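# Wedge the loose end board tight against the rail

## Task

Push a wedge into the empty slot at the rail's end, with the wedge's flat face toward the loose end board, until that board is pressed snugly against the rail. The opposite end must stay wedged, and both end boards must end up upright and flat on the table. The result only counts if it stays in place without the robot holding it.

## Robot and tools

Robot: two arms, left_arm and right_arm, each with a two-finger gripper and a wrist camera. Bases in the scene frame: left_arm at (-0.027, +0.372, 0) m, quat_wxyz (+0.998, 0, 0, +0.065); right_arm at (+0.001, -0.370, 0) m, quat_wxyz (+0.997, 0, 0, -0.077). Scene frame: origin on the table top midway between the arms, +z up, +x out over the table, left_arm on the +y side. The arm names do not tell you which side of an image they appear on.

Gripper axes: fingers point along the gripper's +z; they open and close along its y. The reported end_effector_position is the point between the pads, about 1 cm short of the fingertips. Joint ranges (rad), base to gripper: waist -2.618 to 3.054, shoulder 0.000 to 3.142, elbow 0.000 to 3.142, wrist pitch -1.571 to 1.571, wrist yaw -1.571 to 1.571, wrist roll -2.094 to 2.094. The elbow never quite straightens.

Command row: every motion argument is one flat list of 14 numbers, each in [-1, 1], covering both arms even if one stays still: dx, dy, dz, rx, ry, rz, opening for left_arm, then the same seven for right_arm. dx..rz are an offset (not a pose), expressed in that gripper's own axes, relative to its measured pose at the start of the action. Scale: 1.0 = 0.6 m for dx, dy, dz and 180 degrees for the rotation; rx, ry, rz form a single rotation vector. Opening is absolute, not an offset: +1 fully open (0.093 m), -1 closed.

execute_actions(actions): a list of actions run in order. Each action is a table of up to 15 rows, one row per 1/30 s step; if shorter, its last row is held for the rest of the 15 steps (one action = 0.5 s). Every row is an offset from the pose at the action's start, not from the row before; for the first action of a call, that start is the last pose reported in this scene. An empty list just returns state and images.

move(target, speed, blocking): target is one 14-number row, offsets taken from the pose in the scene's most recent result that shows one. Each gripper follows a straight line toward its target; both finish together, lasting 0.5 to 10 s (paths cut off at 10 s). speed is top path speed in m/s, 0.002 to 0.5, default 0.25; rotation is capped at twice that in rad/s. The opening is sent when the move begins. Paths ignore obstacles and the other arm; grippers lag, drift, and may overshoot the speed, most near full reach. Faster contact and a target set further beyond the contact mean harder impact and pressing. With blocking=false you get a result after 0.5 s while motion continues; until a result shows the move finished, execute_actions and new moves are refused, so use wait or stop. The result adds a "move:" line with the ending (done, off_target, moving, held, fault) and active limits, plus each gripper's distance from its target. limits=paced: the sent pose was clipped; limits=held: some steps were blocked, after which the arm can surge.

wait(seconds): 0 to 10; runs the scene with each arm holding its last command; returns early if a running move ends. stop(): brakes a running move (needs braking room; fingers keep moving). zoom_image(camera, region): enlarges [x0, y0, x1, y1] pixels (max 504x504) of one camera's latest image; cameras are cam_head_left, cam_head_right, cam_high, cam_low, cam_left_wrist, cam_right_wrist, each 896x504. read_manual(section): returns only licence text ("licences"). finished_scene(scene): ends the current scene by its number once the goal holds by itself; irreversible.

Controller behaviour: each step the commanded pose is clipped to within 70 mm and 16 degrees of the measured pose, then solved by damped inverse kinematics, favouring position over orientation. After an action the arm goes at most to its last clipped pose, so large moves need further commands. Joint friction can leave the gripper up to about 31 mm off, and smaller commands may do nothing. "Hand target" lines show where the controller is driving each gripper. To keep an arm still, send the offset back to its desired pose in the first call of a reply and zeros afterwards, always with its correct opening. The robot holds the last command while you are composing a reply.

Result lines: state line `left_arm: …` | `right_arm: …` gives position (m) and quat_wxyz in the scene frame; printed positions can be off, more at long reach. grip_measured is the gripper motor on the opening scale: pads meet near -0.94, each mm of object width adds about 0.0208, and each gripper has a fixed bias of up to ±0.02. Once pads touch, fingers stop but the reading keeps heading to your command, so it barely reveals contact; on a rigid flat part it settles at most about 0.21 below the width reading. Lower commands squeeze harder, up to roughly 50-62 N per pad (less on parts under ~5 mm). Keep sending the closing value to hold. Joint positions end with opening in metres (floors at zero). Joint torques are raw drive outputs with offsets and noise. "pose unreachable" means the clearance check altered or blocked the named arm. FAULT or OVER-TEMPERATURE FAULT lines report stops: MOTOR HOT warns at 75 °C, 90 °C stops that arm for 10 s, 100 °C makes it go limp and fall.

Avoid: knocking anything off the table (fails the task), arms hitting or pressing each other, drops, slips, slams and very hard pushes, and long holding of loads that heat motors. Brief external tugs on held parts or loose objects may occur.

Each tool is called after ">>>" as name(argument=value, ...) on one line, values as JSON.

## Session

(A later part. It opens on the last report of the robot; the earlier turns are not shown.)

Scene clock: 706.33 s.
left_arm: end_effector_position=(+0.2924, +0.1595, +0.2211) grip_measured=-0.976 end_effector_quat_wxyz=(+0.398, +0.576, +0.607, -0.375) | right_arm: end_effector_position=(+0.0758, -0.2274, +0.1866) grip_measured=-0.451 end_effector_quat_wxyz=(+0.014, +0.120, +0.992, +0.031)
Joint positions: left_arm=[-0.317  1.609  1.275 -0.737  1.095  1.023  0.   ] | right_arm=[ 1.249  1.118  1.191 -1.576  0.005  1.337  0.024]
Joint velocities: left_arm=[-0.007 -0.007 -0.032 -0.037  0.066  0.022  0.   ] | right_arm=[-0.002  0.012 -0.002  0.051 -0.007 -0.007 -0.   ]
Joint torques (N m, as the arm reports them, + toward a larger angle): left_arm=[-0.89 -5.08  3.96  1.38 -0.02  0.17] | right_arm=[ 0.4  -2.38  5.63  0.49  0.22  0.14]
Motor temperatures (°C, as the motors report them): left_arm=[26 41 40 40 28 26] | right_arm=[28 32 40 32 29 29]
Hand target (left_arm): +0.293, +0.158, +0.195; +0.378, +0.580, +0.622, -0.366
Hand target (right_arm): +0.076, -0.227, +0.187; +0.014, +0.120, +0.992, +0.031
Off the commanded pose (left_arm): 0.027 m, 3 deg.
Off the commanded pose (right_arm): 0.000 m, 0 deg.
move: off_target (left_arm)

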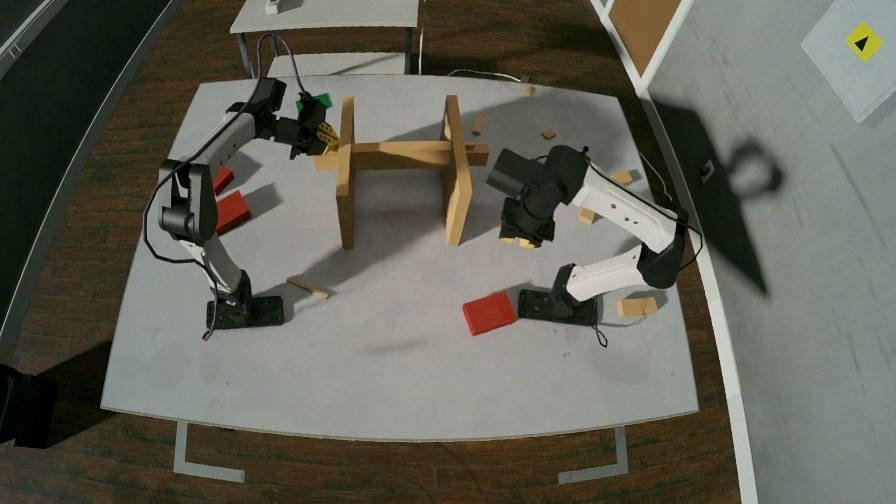

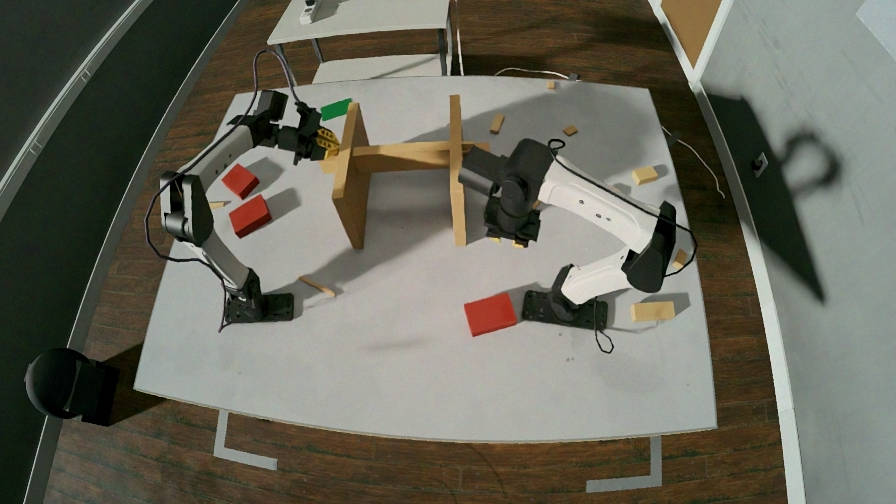

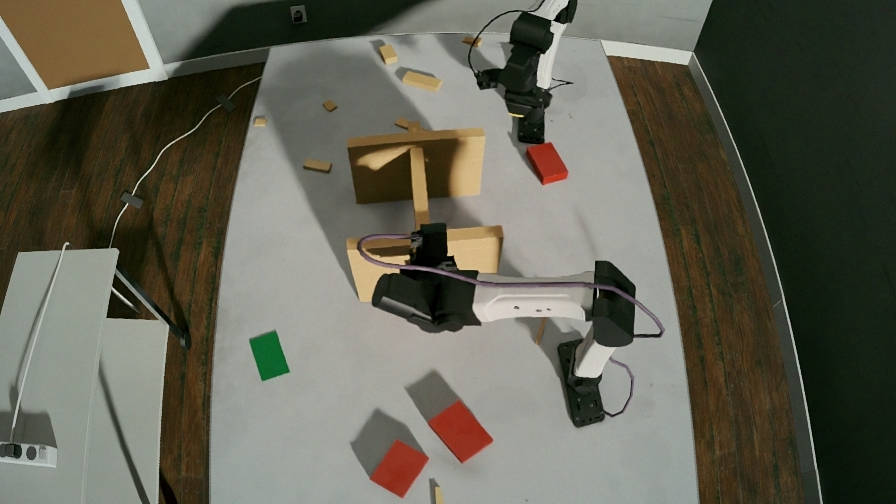

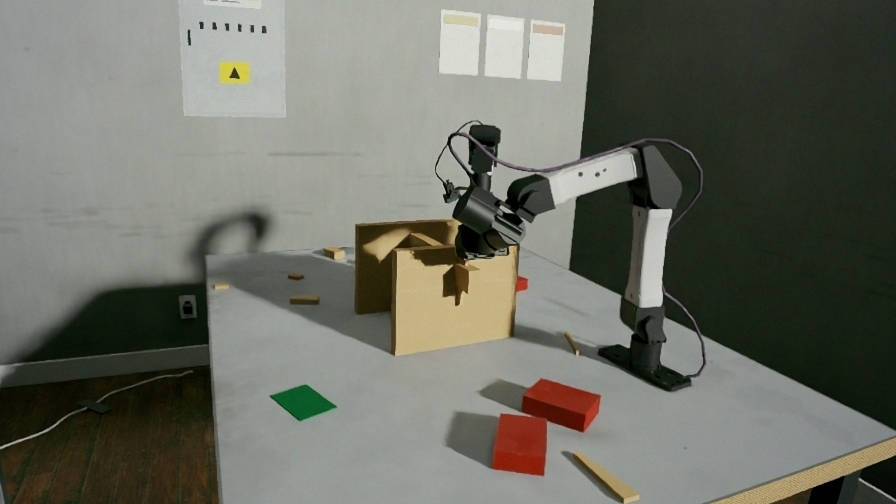

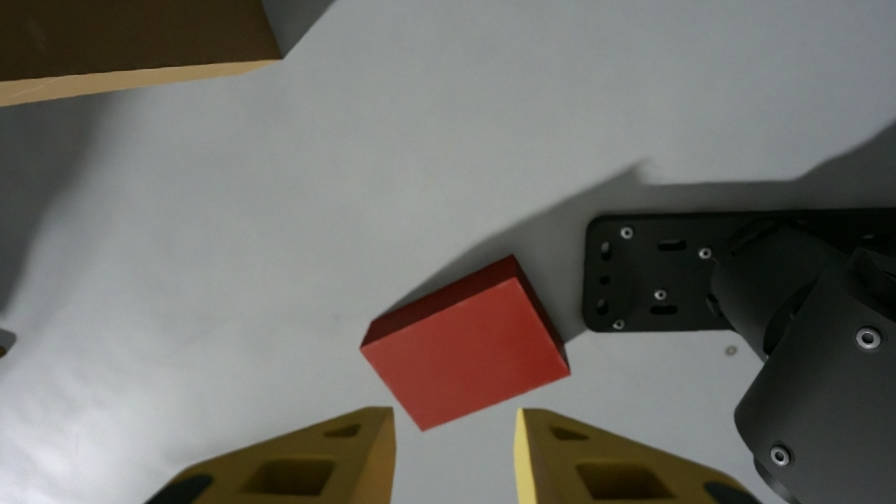

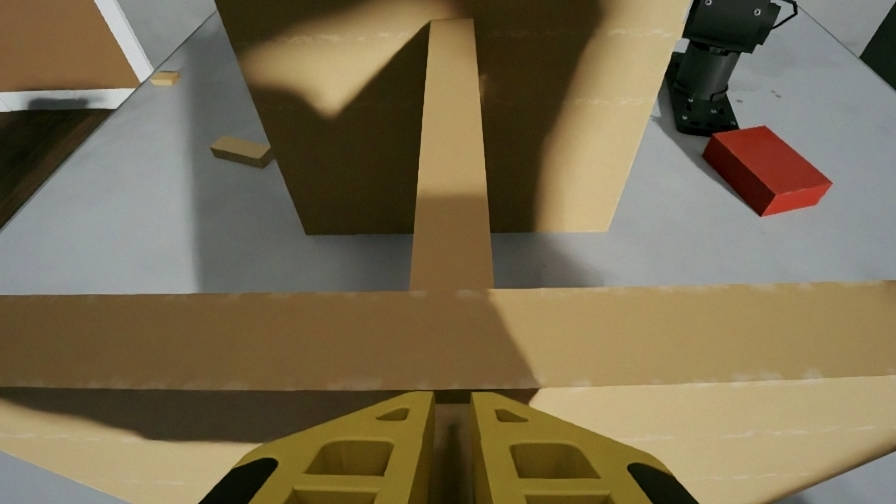

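>>> move(target=[0.0673, 0.0, 0.0331, 0, 0.022, 0, -1, 0, 0, 0, 0, 0, 0, -0.45], speed=0.03)

>>> zoom_image(camera="cam_low", region=[400, 190, 540, 310])

>>> zoom_image(camera="cam_head_left", region=[310, 90, 490, 260])

Scene clock: 745.17 s.
left_arm: end_effector_position=(+0.2926, +0.1604, +0.2163) grip_measured=-0.976 end_effector_quat_wxyz=(+0.412, +0.582, +0.593, -0.374) | right_arm: end_effector_position=(+0.0758, -0.2274, +0.1866) grip_measured=-0.451 end_effector_quat_wxyz=(+0.014, +0.120, +0.992, +0.031)
Joint positions: left_arm=[-0.31   1.607  1.237 -0.684  1.117  1.047  0.   ] | right_arm=[ 1.249  1.118  1.191 -1.576  0.005  1.337  0.024]
Joint velocities: left_arm=[ 0.002 -0.012 -0.012 -0.037 -0.007 -0.051  0.   ] | right_arm=[ 0.017  0.007  0.017 -0.022 -0.051 -0.095 -0.   ]
Joint torques (N m, as the arm reports them, + toward a larger angle): left_arm=[-1.26 -4.12  3.34  1.25 -0.3   0.32] | right_arm=[ 0.4  -2.37  5.61  0.49  0.22  0.14]
Motor temperatures (°C, as the motors report them): left_arm=[27 39 38 41 27 26] | right_arm=[28 32 40 32 29 29]
Hand target (left_arm): +0.290, +0.160, +0.178; +0.375, +0.591, +0.619, -0.356
Hand target (right_arm): +0.076, -0.227, +0.187; +0.014, +0.120, +0.992, +0.031
Off the commanded pose (left_arm): 0.040 m, 6 deg.
Off the commanded pose (right_arm): 0.000 m, 0 deg.
move: off_target (left_arm)

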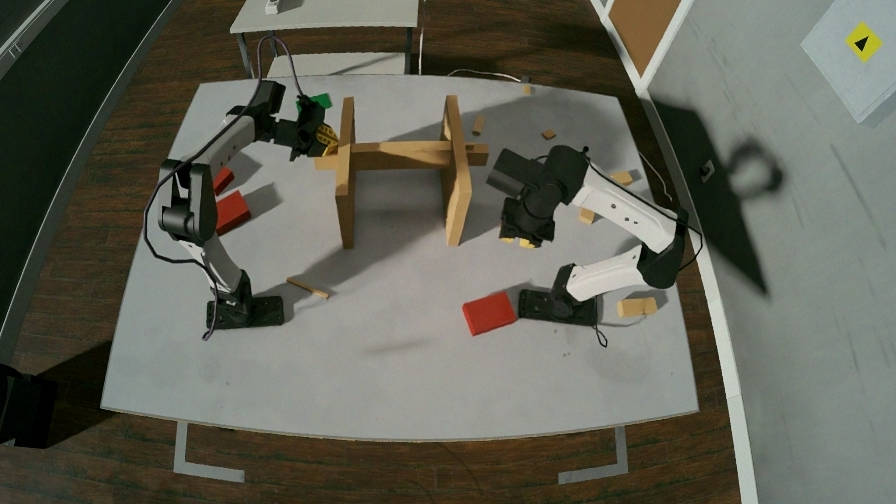

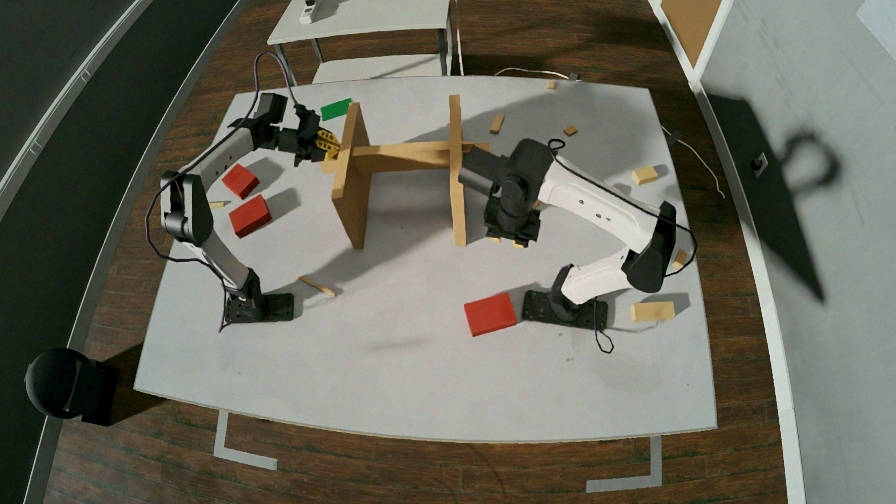

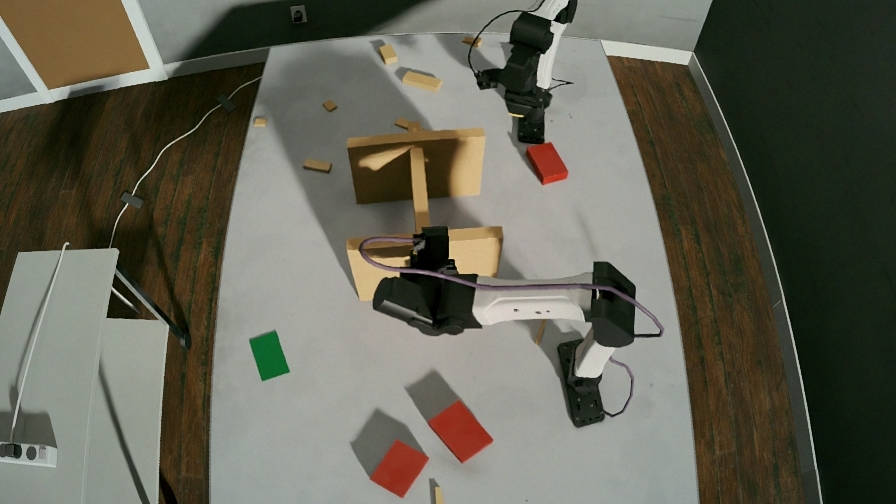

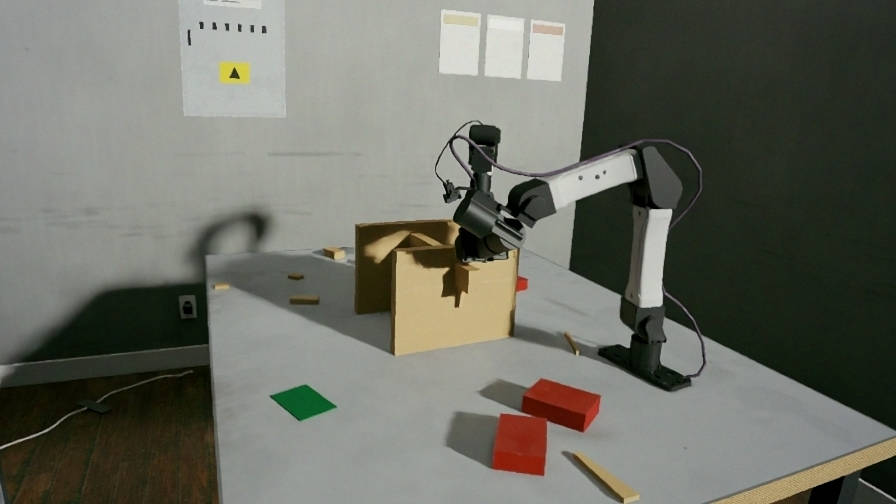

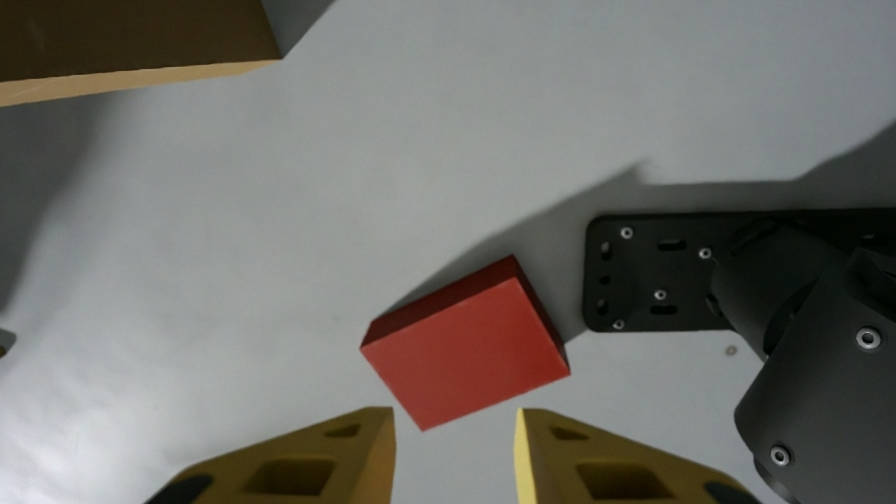

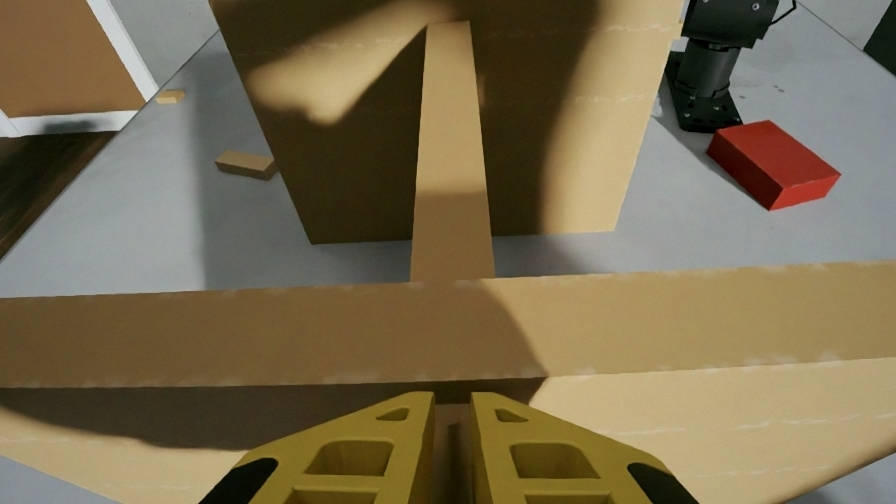

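Region (400, 190, 540, 310) of cam_low's 896x504 image, scaled by 3.600, with more detail than that image has; it fills the top 432 rows of this view, and the rest is white.

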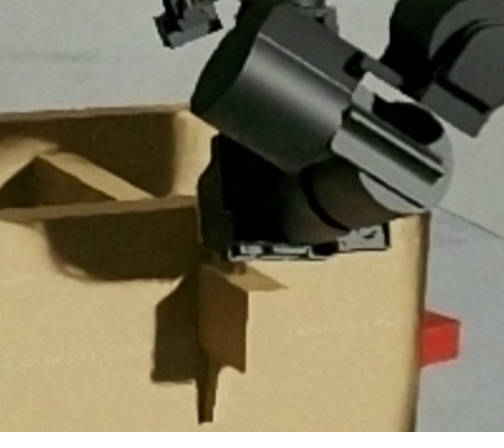

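Region (310, 90, 490, 260) of cam_head_left's 896x504 image, scaled by 2.800, with more detail than that image has.

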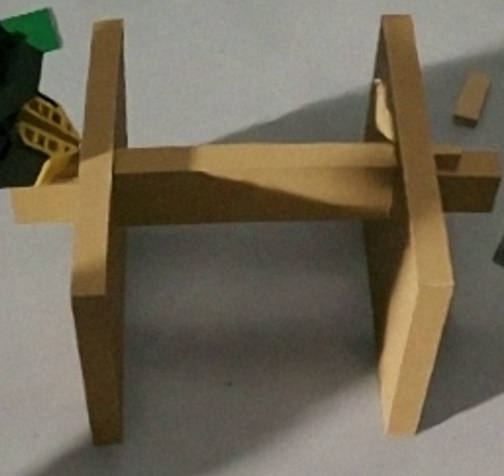

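>>> execute_actions(actions=[[[0,0,0,0,0,0,-1,0,0,0,0,0,0,-0.45],[0,0,0,0,0,0,-1,0,0,0,0,0,0,-0.45],[0,0,0,0,0,0,-1,0,0,0,0,0,0,-0.45],[0,0,0,0,0,0,-1,0,0,0,0,0,0,-0.45],[0,0,0,0,0,0,-1,0,0,0,0,0,0,-0.45],[0,0,0,0,0,0,-1,0,0,0,0,0,0,-0.45],[0,0,0,0,0,0,-0.5,0,0,0,0,0,0,-0.45]]])

>>> move(target=[-0.0363, 0.0015, -0.0168, 0.0011, 0.0309, -0.0214, -0.5, 0, 0, 0, 0, 0, 0, -0.45], speed=0.05)

>>> zoom_image(camera="cam_low", region=[400, 190, 540, 310])

>>> zoom_image(camera="cam_head_left", region=[280, 90, 400, 190])

Scene clock: 782.20 s.
left_arm: end_effector_position=(+0.2926, +0.1609, +0.2172) grip_measured=-0.502 end_effector_quat_wxyz=(+0.412, +0.581, +0.593, -0.374) | right_arm: end_effector_position=(+0.0758, -0.2274, +0.1866) grip_measured=-0.451 end_effector_quat_wxyz=(+0.014, +0.120, +0.992, +0.031)
Joint positions: left_arm=[-0.309  1.605  1.238 -0.685  1.119  1.043  0.021] | right_arm=[ 1.249  1.118  1.191 -1.576  0.005  1.337  0.024]
Joint velocities: left_arm=[-0.012 -0.012  0.002  0.007  0.051 -0.022 -0.001] | right_arm=[-0.017 -0.012 -0.002  0.007 -0.022  0.095  0.001]
Joint torques (N m, as the arm reports them, + toward a larger angle): left_arm=[ 0.06 -6.73  7.64  1.07  0.42  0.09] | right_arm=[ 0.41 -2.36  5.63  0.49  0.22  0.14]
Motor temperatures (°C, as the motors report them): left_arm=[27 37 36 40 27 26] | right_arm=[28 31 41 32 29 29]
Hand target (left_arm): +0.293, +0.160, +0.216; +0.412, +0.582, +0.593, -0.374
Hand target (right_arm): +0.076, -0.227, +0.187; +0.014, +0.120, +0.992, +0.031
Off the commanded pose (left_arm): 0.001 m, 0 deg.
Off the commanded pose (right_arm): 0.000 m, 0 deg.

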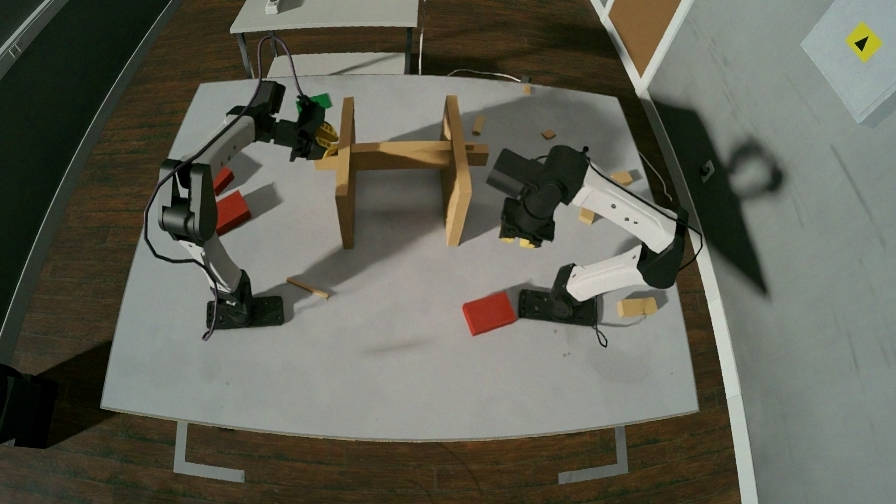

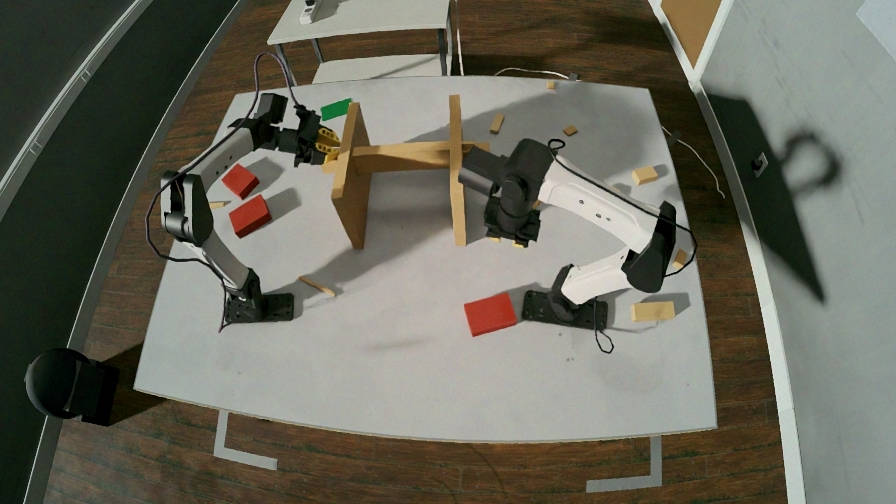

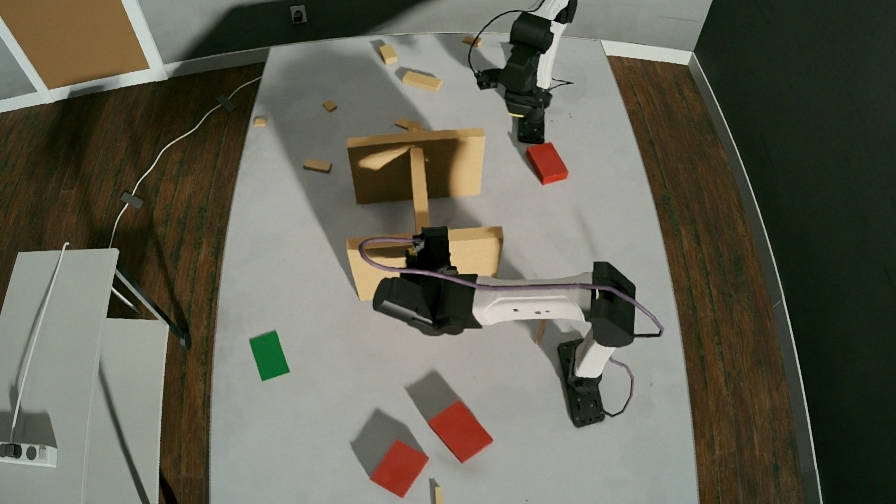

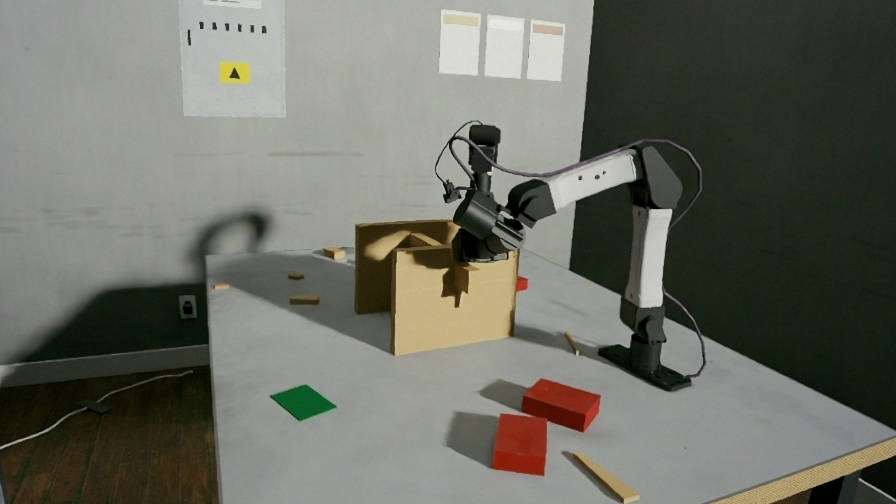

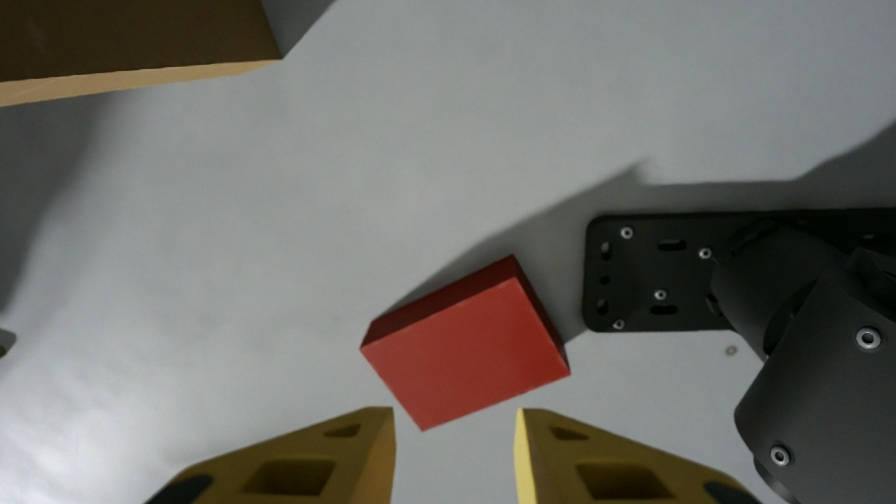

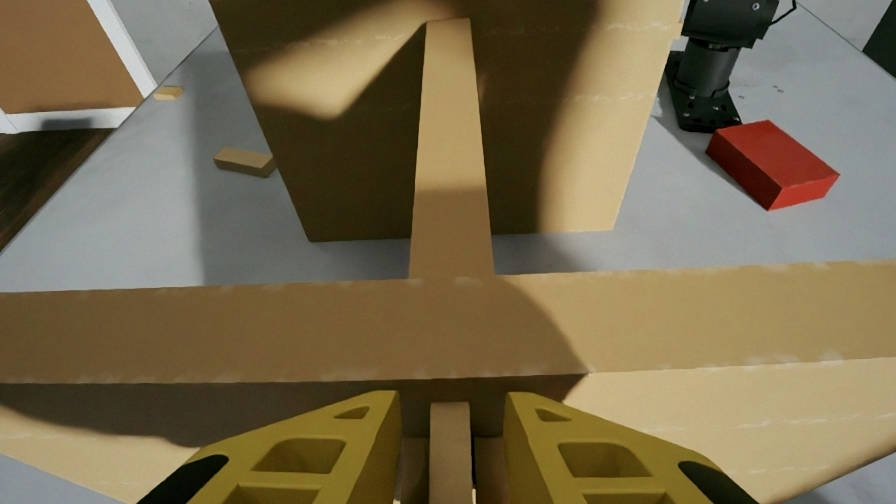

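Scene clock: 783.83 s.
left_arm: end_effector_position=(+0.2908, +0.1659, +0.2411) grip_measured=-0.502 end_effector_quat_wxyz=(+0.376, +0.577, +0.631, -0.357) | right_arm: end_effector_position=(+0.0758, -0.2274, +0.1866) grip_measured=-0.451 end_effector_quat_wxyz=(+0.014, +0.120, +0.992, +0.031)
Joint positions: left_arm=[-0.315  1.605  1.398 -0.916  1.031  1.041  0.021] | right_arm=[ 1.249  1.118  1.191 -1.576  0.005  1.337  0.024]
Joint velocities: left_arm=[ 0.007  0.002  0.002 -0.081 -0.066  0.051 -0.   ] | right_arm=[ 0.012  0.027 -0.002 -0.037  0.022 -0.007  0.   ]
Joint torques (N m, as the arm reports them, + toward a larger angle): left_arm=[-0.58 -5.57  9.12  0.94  0.4   0.  ] | right_arm=[ 0.42 -2.37  5.61  0.48  0.22  0.14]
Motor temperatures (°C, as the motors report them): left_arm=[27 37 37 40 27 26] | right_arm=[28 31 41 32 29 29]
Hand target (left_arm): +0.292, +0.161, +0.241; +0.370, +0.579, +0.631, -0.360
Hand target (right_arm): +0.076, -0.227, +0.187; +0.014, +0.120, +0.992, +0.031
Off the commanded pose (left_arm): 0.004 m, 1 deg.
Off the commanded pose (right_arm): 0.000 m, 0 deg.
move: done

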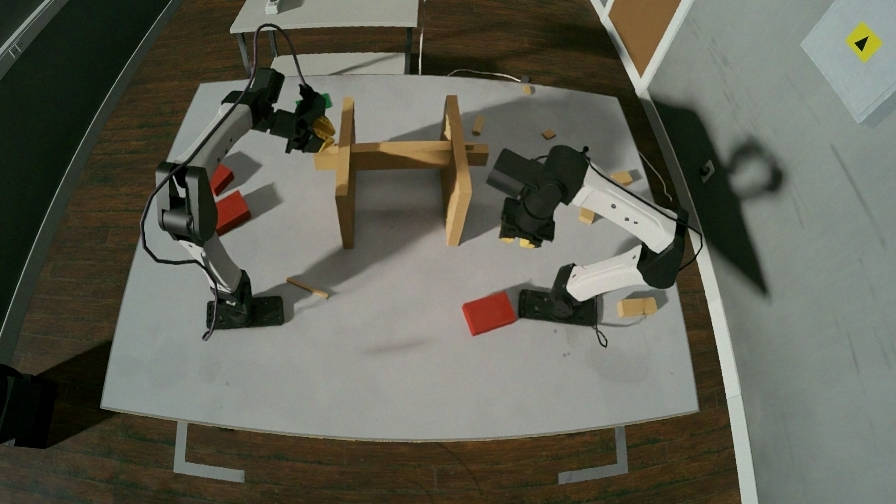

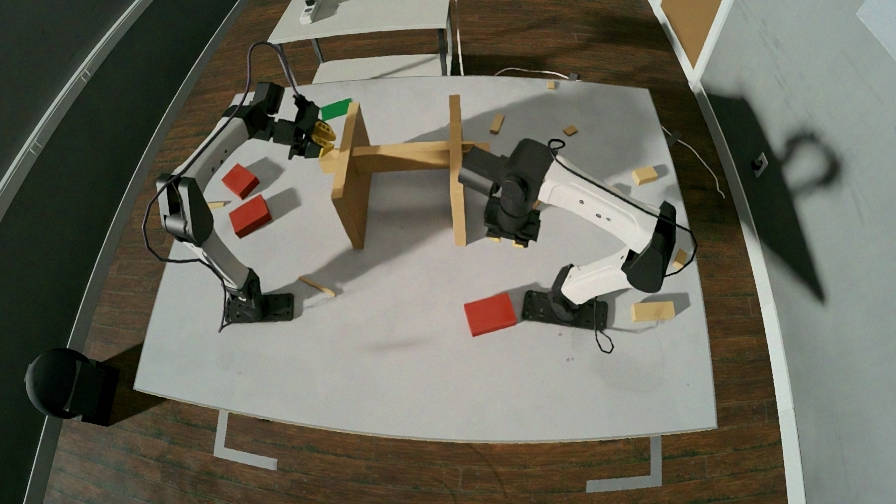

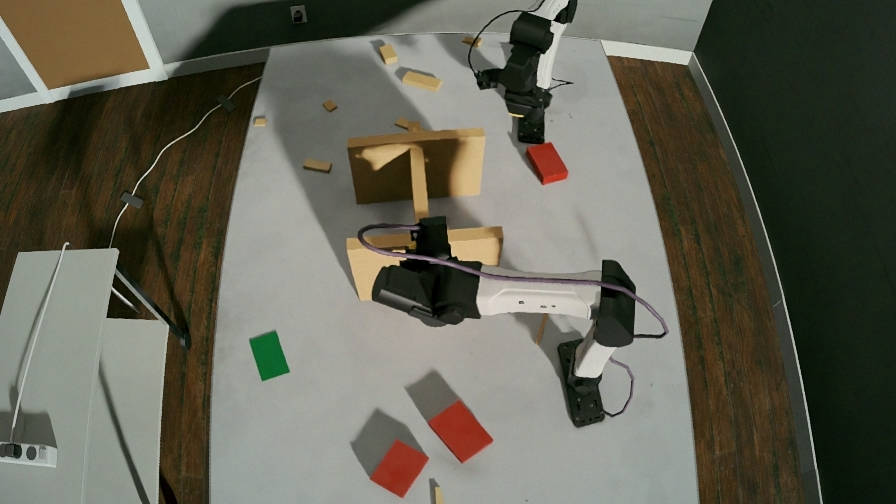

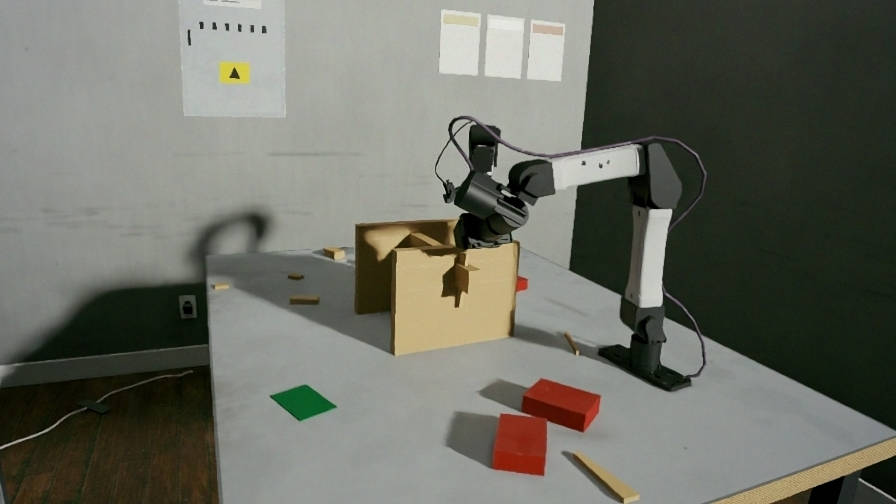

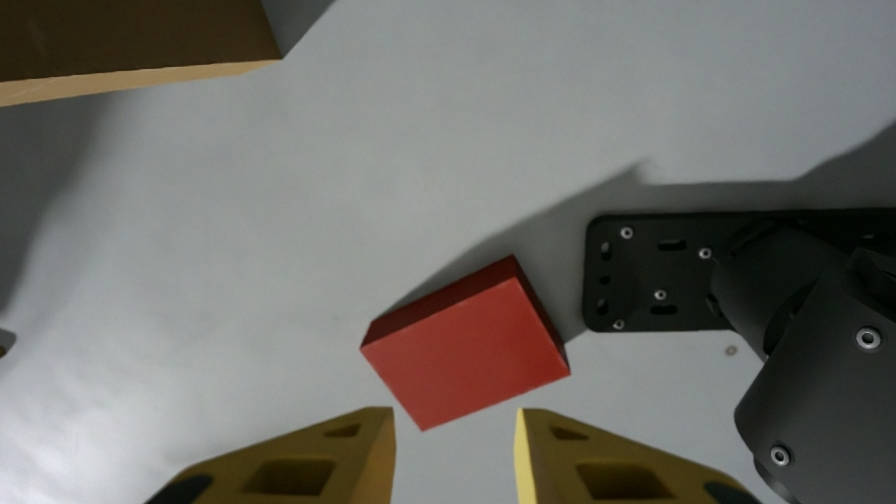

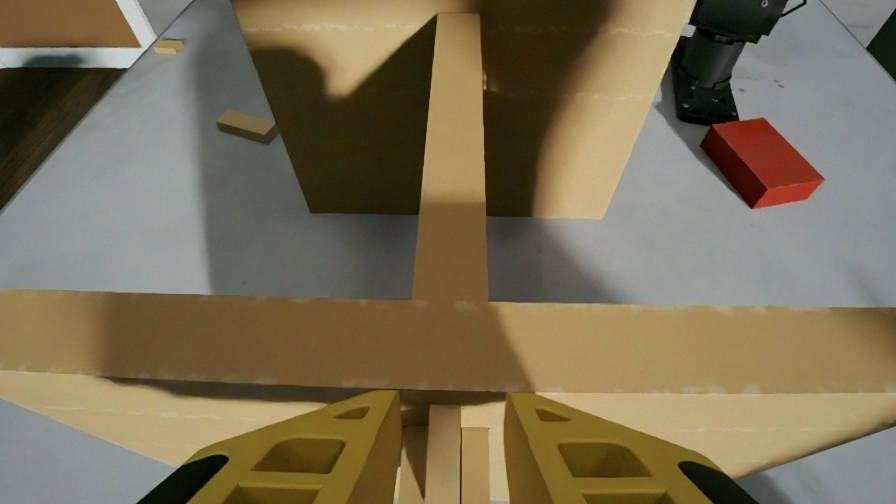

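Region (400, 190, 540, 310) of cam_low's 896x504 image, scaled by 3.600, with more detail than that image has; it fills the top 432 rows of this view, and the rest is white.

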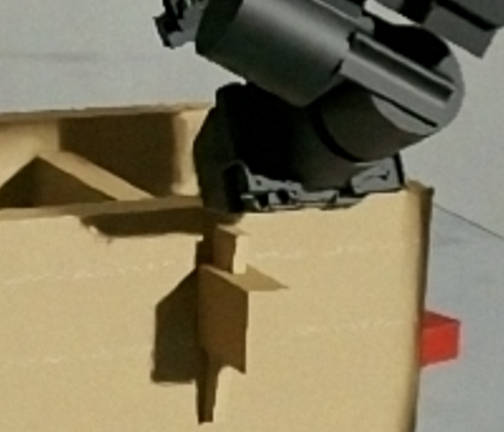

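Region (280, 90, 400, 190) of cam_head_left's 896x504 image, scaled by 4.200, with more detail than that image has.

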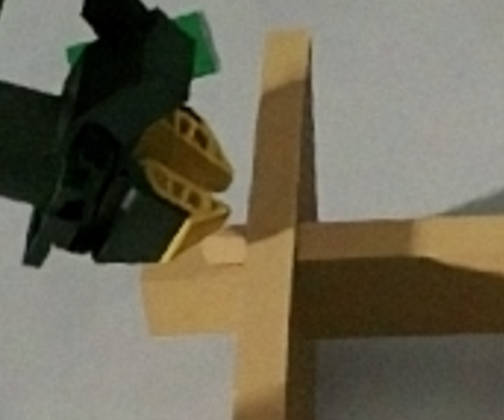

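>>> zoom_image(camera="cam_head_left", region=[440, 125, 500, 175])

>>> zoom_image(camera="cam_head_left", region=[305, 125, 365, 175])

>>> zoom_image(camera="cam_right_wrist", region=[300, 260, 600, 504])

Region (440, 125, 500, 175) of cam_head_left's 896x504 image, scaled by 8.400, with more detail than that image has.

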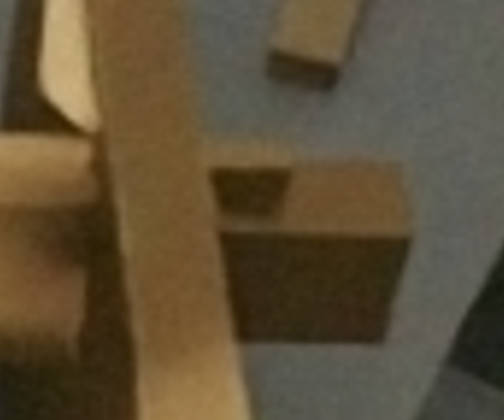

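Region (305, 125, 365, 175) of cam_head_left's 896x504 image, scaled by 8.400, with more detail than that image has.

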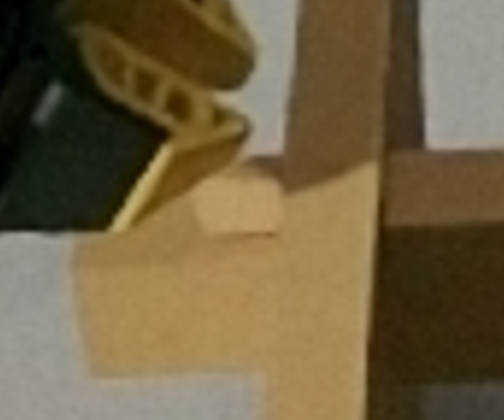

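Region (300, 260, 600, 504) of cam_right_wrist's 896x504 image, scaled by 1.680, with more detail than that image has; it fills the top 410 rows of this view, and the rest is white.

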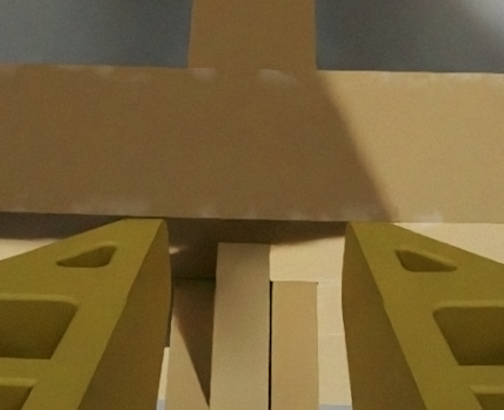

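>>> move(target=[0.0948, 0.0076, 0.0631, 0, 0, 0, -1, 0, 0, 0, 0, 0, 0, -0.45], speed=0.03)

>>> zoom_image(camera="cam_low", region=[400, 190, 540, 310])

>>> zoom_image(camera="cam_head_left", region=[310, 90, 490, 260])

Scene clock: 820.50 s.
left_arm: end_effector_position=(+0.2928, +0.1597, +0.2186) grip_measured=-1.000 end_effector_quat_wxyz=(+0.420, +0.580, +0.585, -0.380) | right_arm: end_effector_position=(+0.0758, -0.2274, +0.1866) grip_measured=-0.451 end_effector_quat_wxyz=(+0.014, +0.120, +0.992, +0.031)
Joint positions: left_arm=[-0.307  1.605  1.226 -0.654  1.142  1.037  0.   ] | right_arm=[ 1.249  1.118  1.191 -1.576  0.005  1.337  0.024]
Joint velocities: left_arm=[-0.002  0.002  0.002 -0.051 -0.022  0.007  0.   ] | right_arm=[-0.007 -0.007  0.007  0.022  0.007  0.022 -0.001]
Joint torques (N m, as the arm reports them, + toward a larger angle): left_arm=[-0.97 -4.01  3.23  1.08 -0.48  0.1 ] | right_arm=[ 0.41 -2.37  5.62  0.49  0.22  0.14]
Motor temperatures (°C, as the motors report them): left_arm=[27 38 43 38 28 26] | right_arm=[28 31 41 32 29 29]
Hand target (left_arm): +0.292, +0.162, +0.175; +0.374, +0.580, +0.629, -0.358
Hand target (right_arm): +0.076, -0.227, +0.187; +0.014, +0.120, +0.992, +0.031
Off the commanded pose (left_arm): 0.046 m, 8 deg.
Off the commanded pose (right_arm): 0.000 m, 0 deg.
move: off_target (left_arm)

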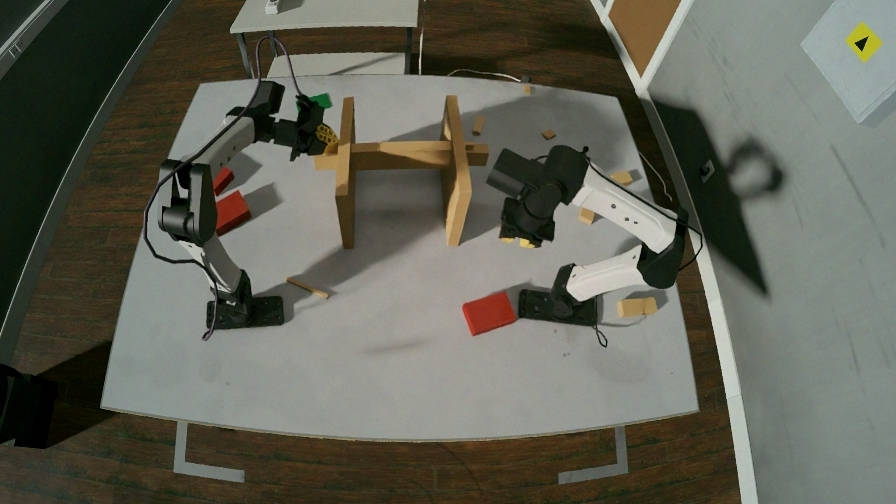

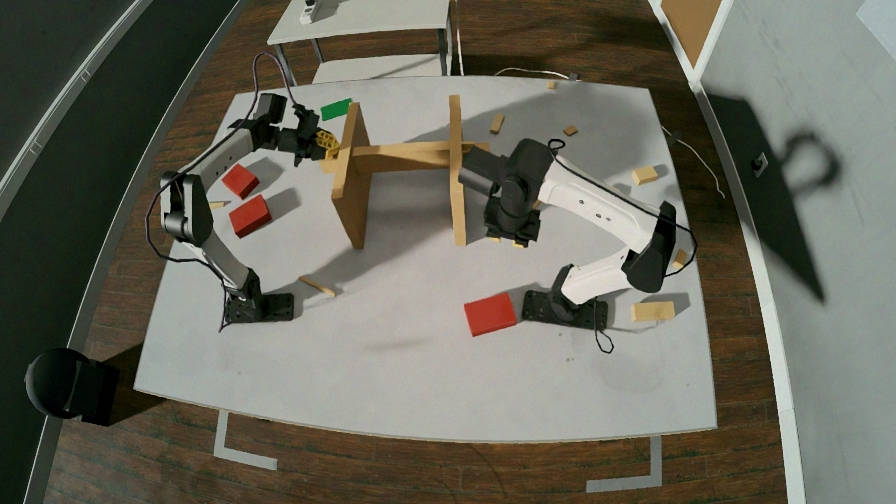

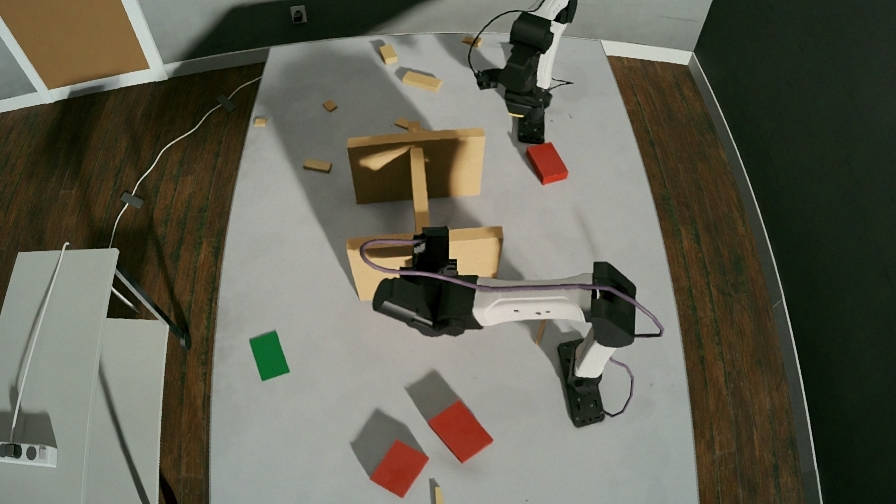

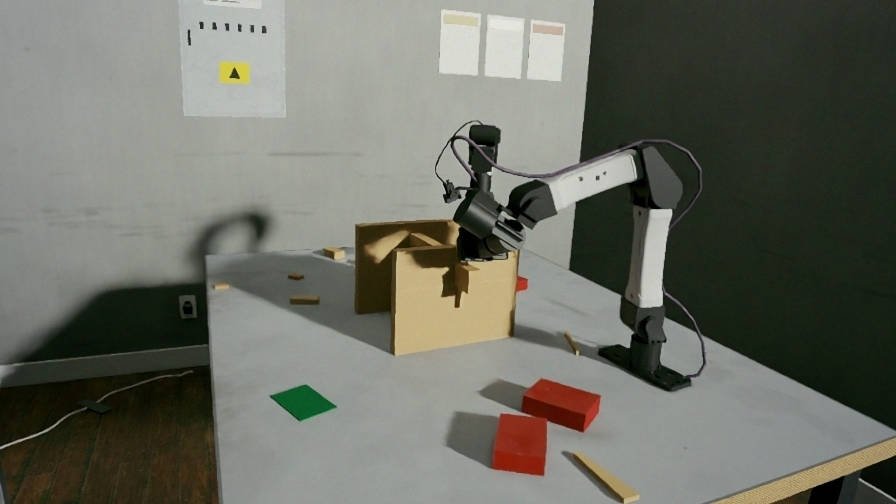

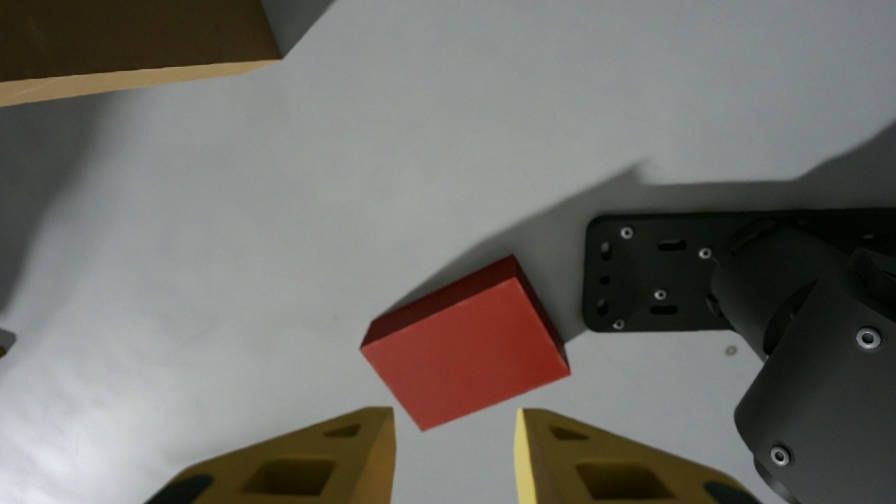

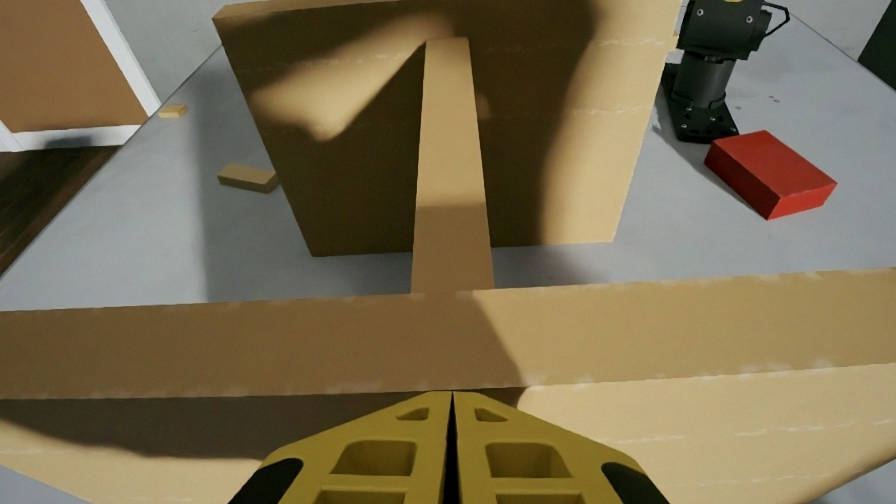

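Region (400, 190, 540, 310) of cam_low's 896x504 image, scaled by 3.600, with more detail than that image has; it fills the top 432 rows of this view, and the rest is white.

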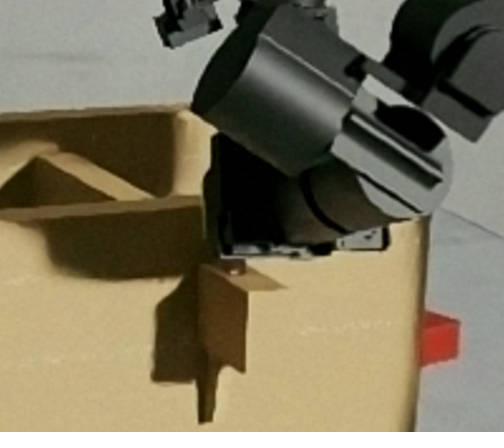

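Region (310, 90, 490, 260) of cam_head_left's 896x504 image, scaled by 2.800, with more detail than that image has.

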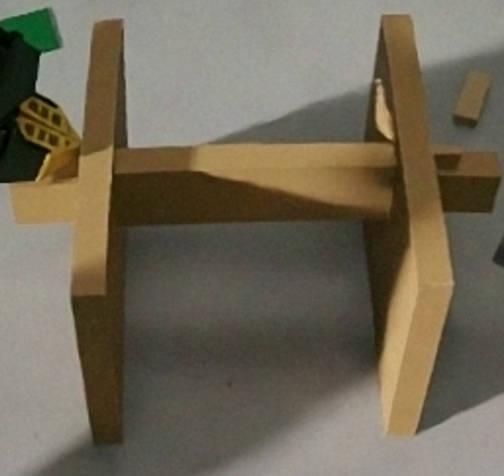

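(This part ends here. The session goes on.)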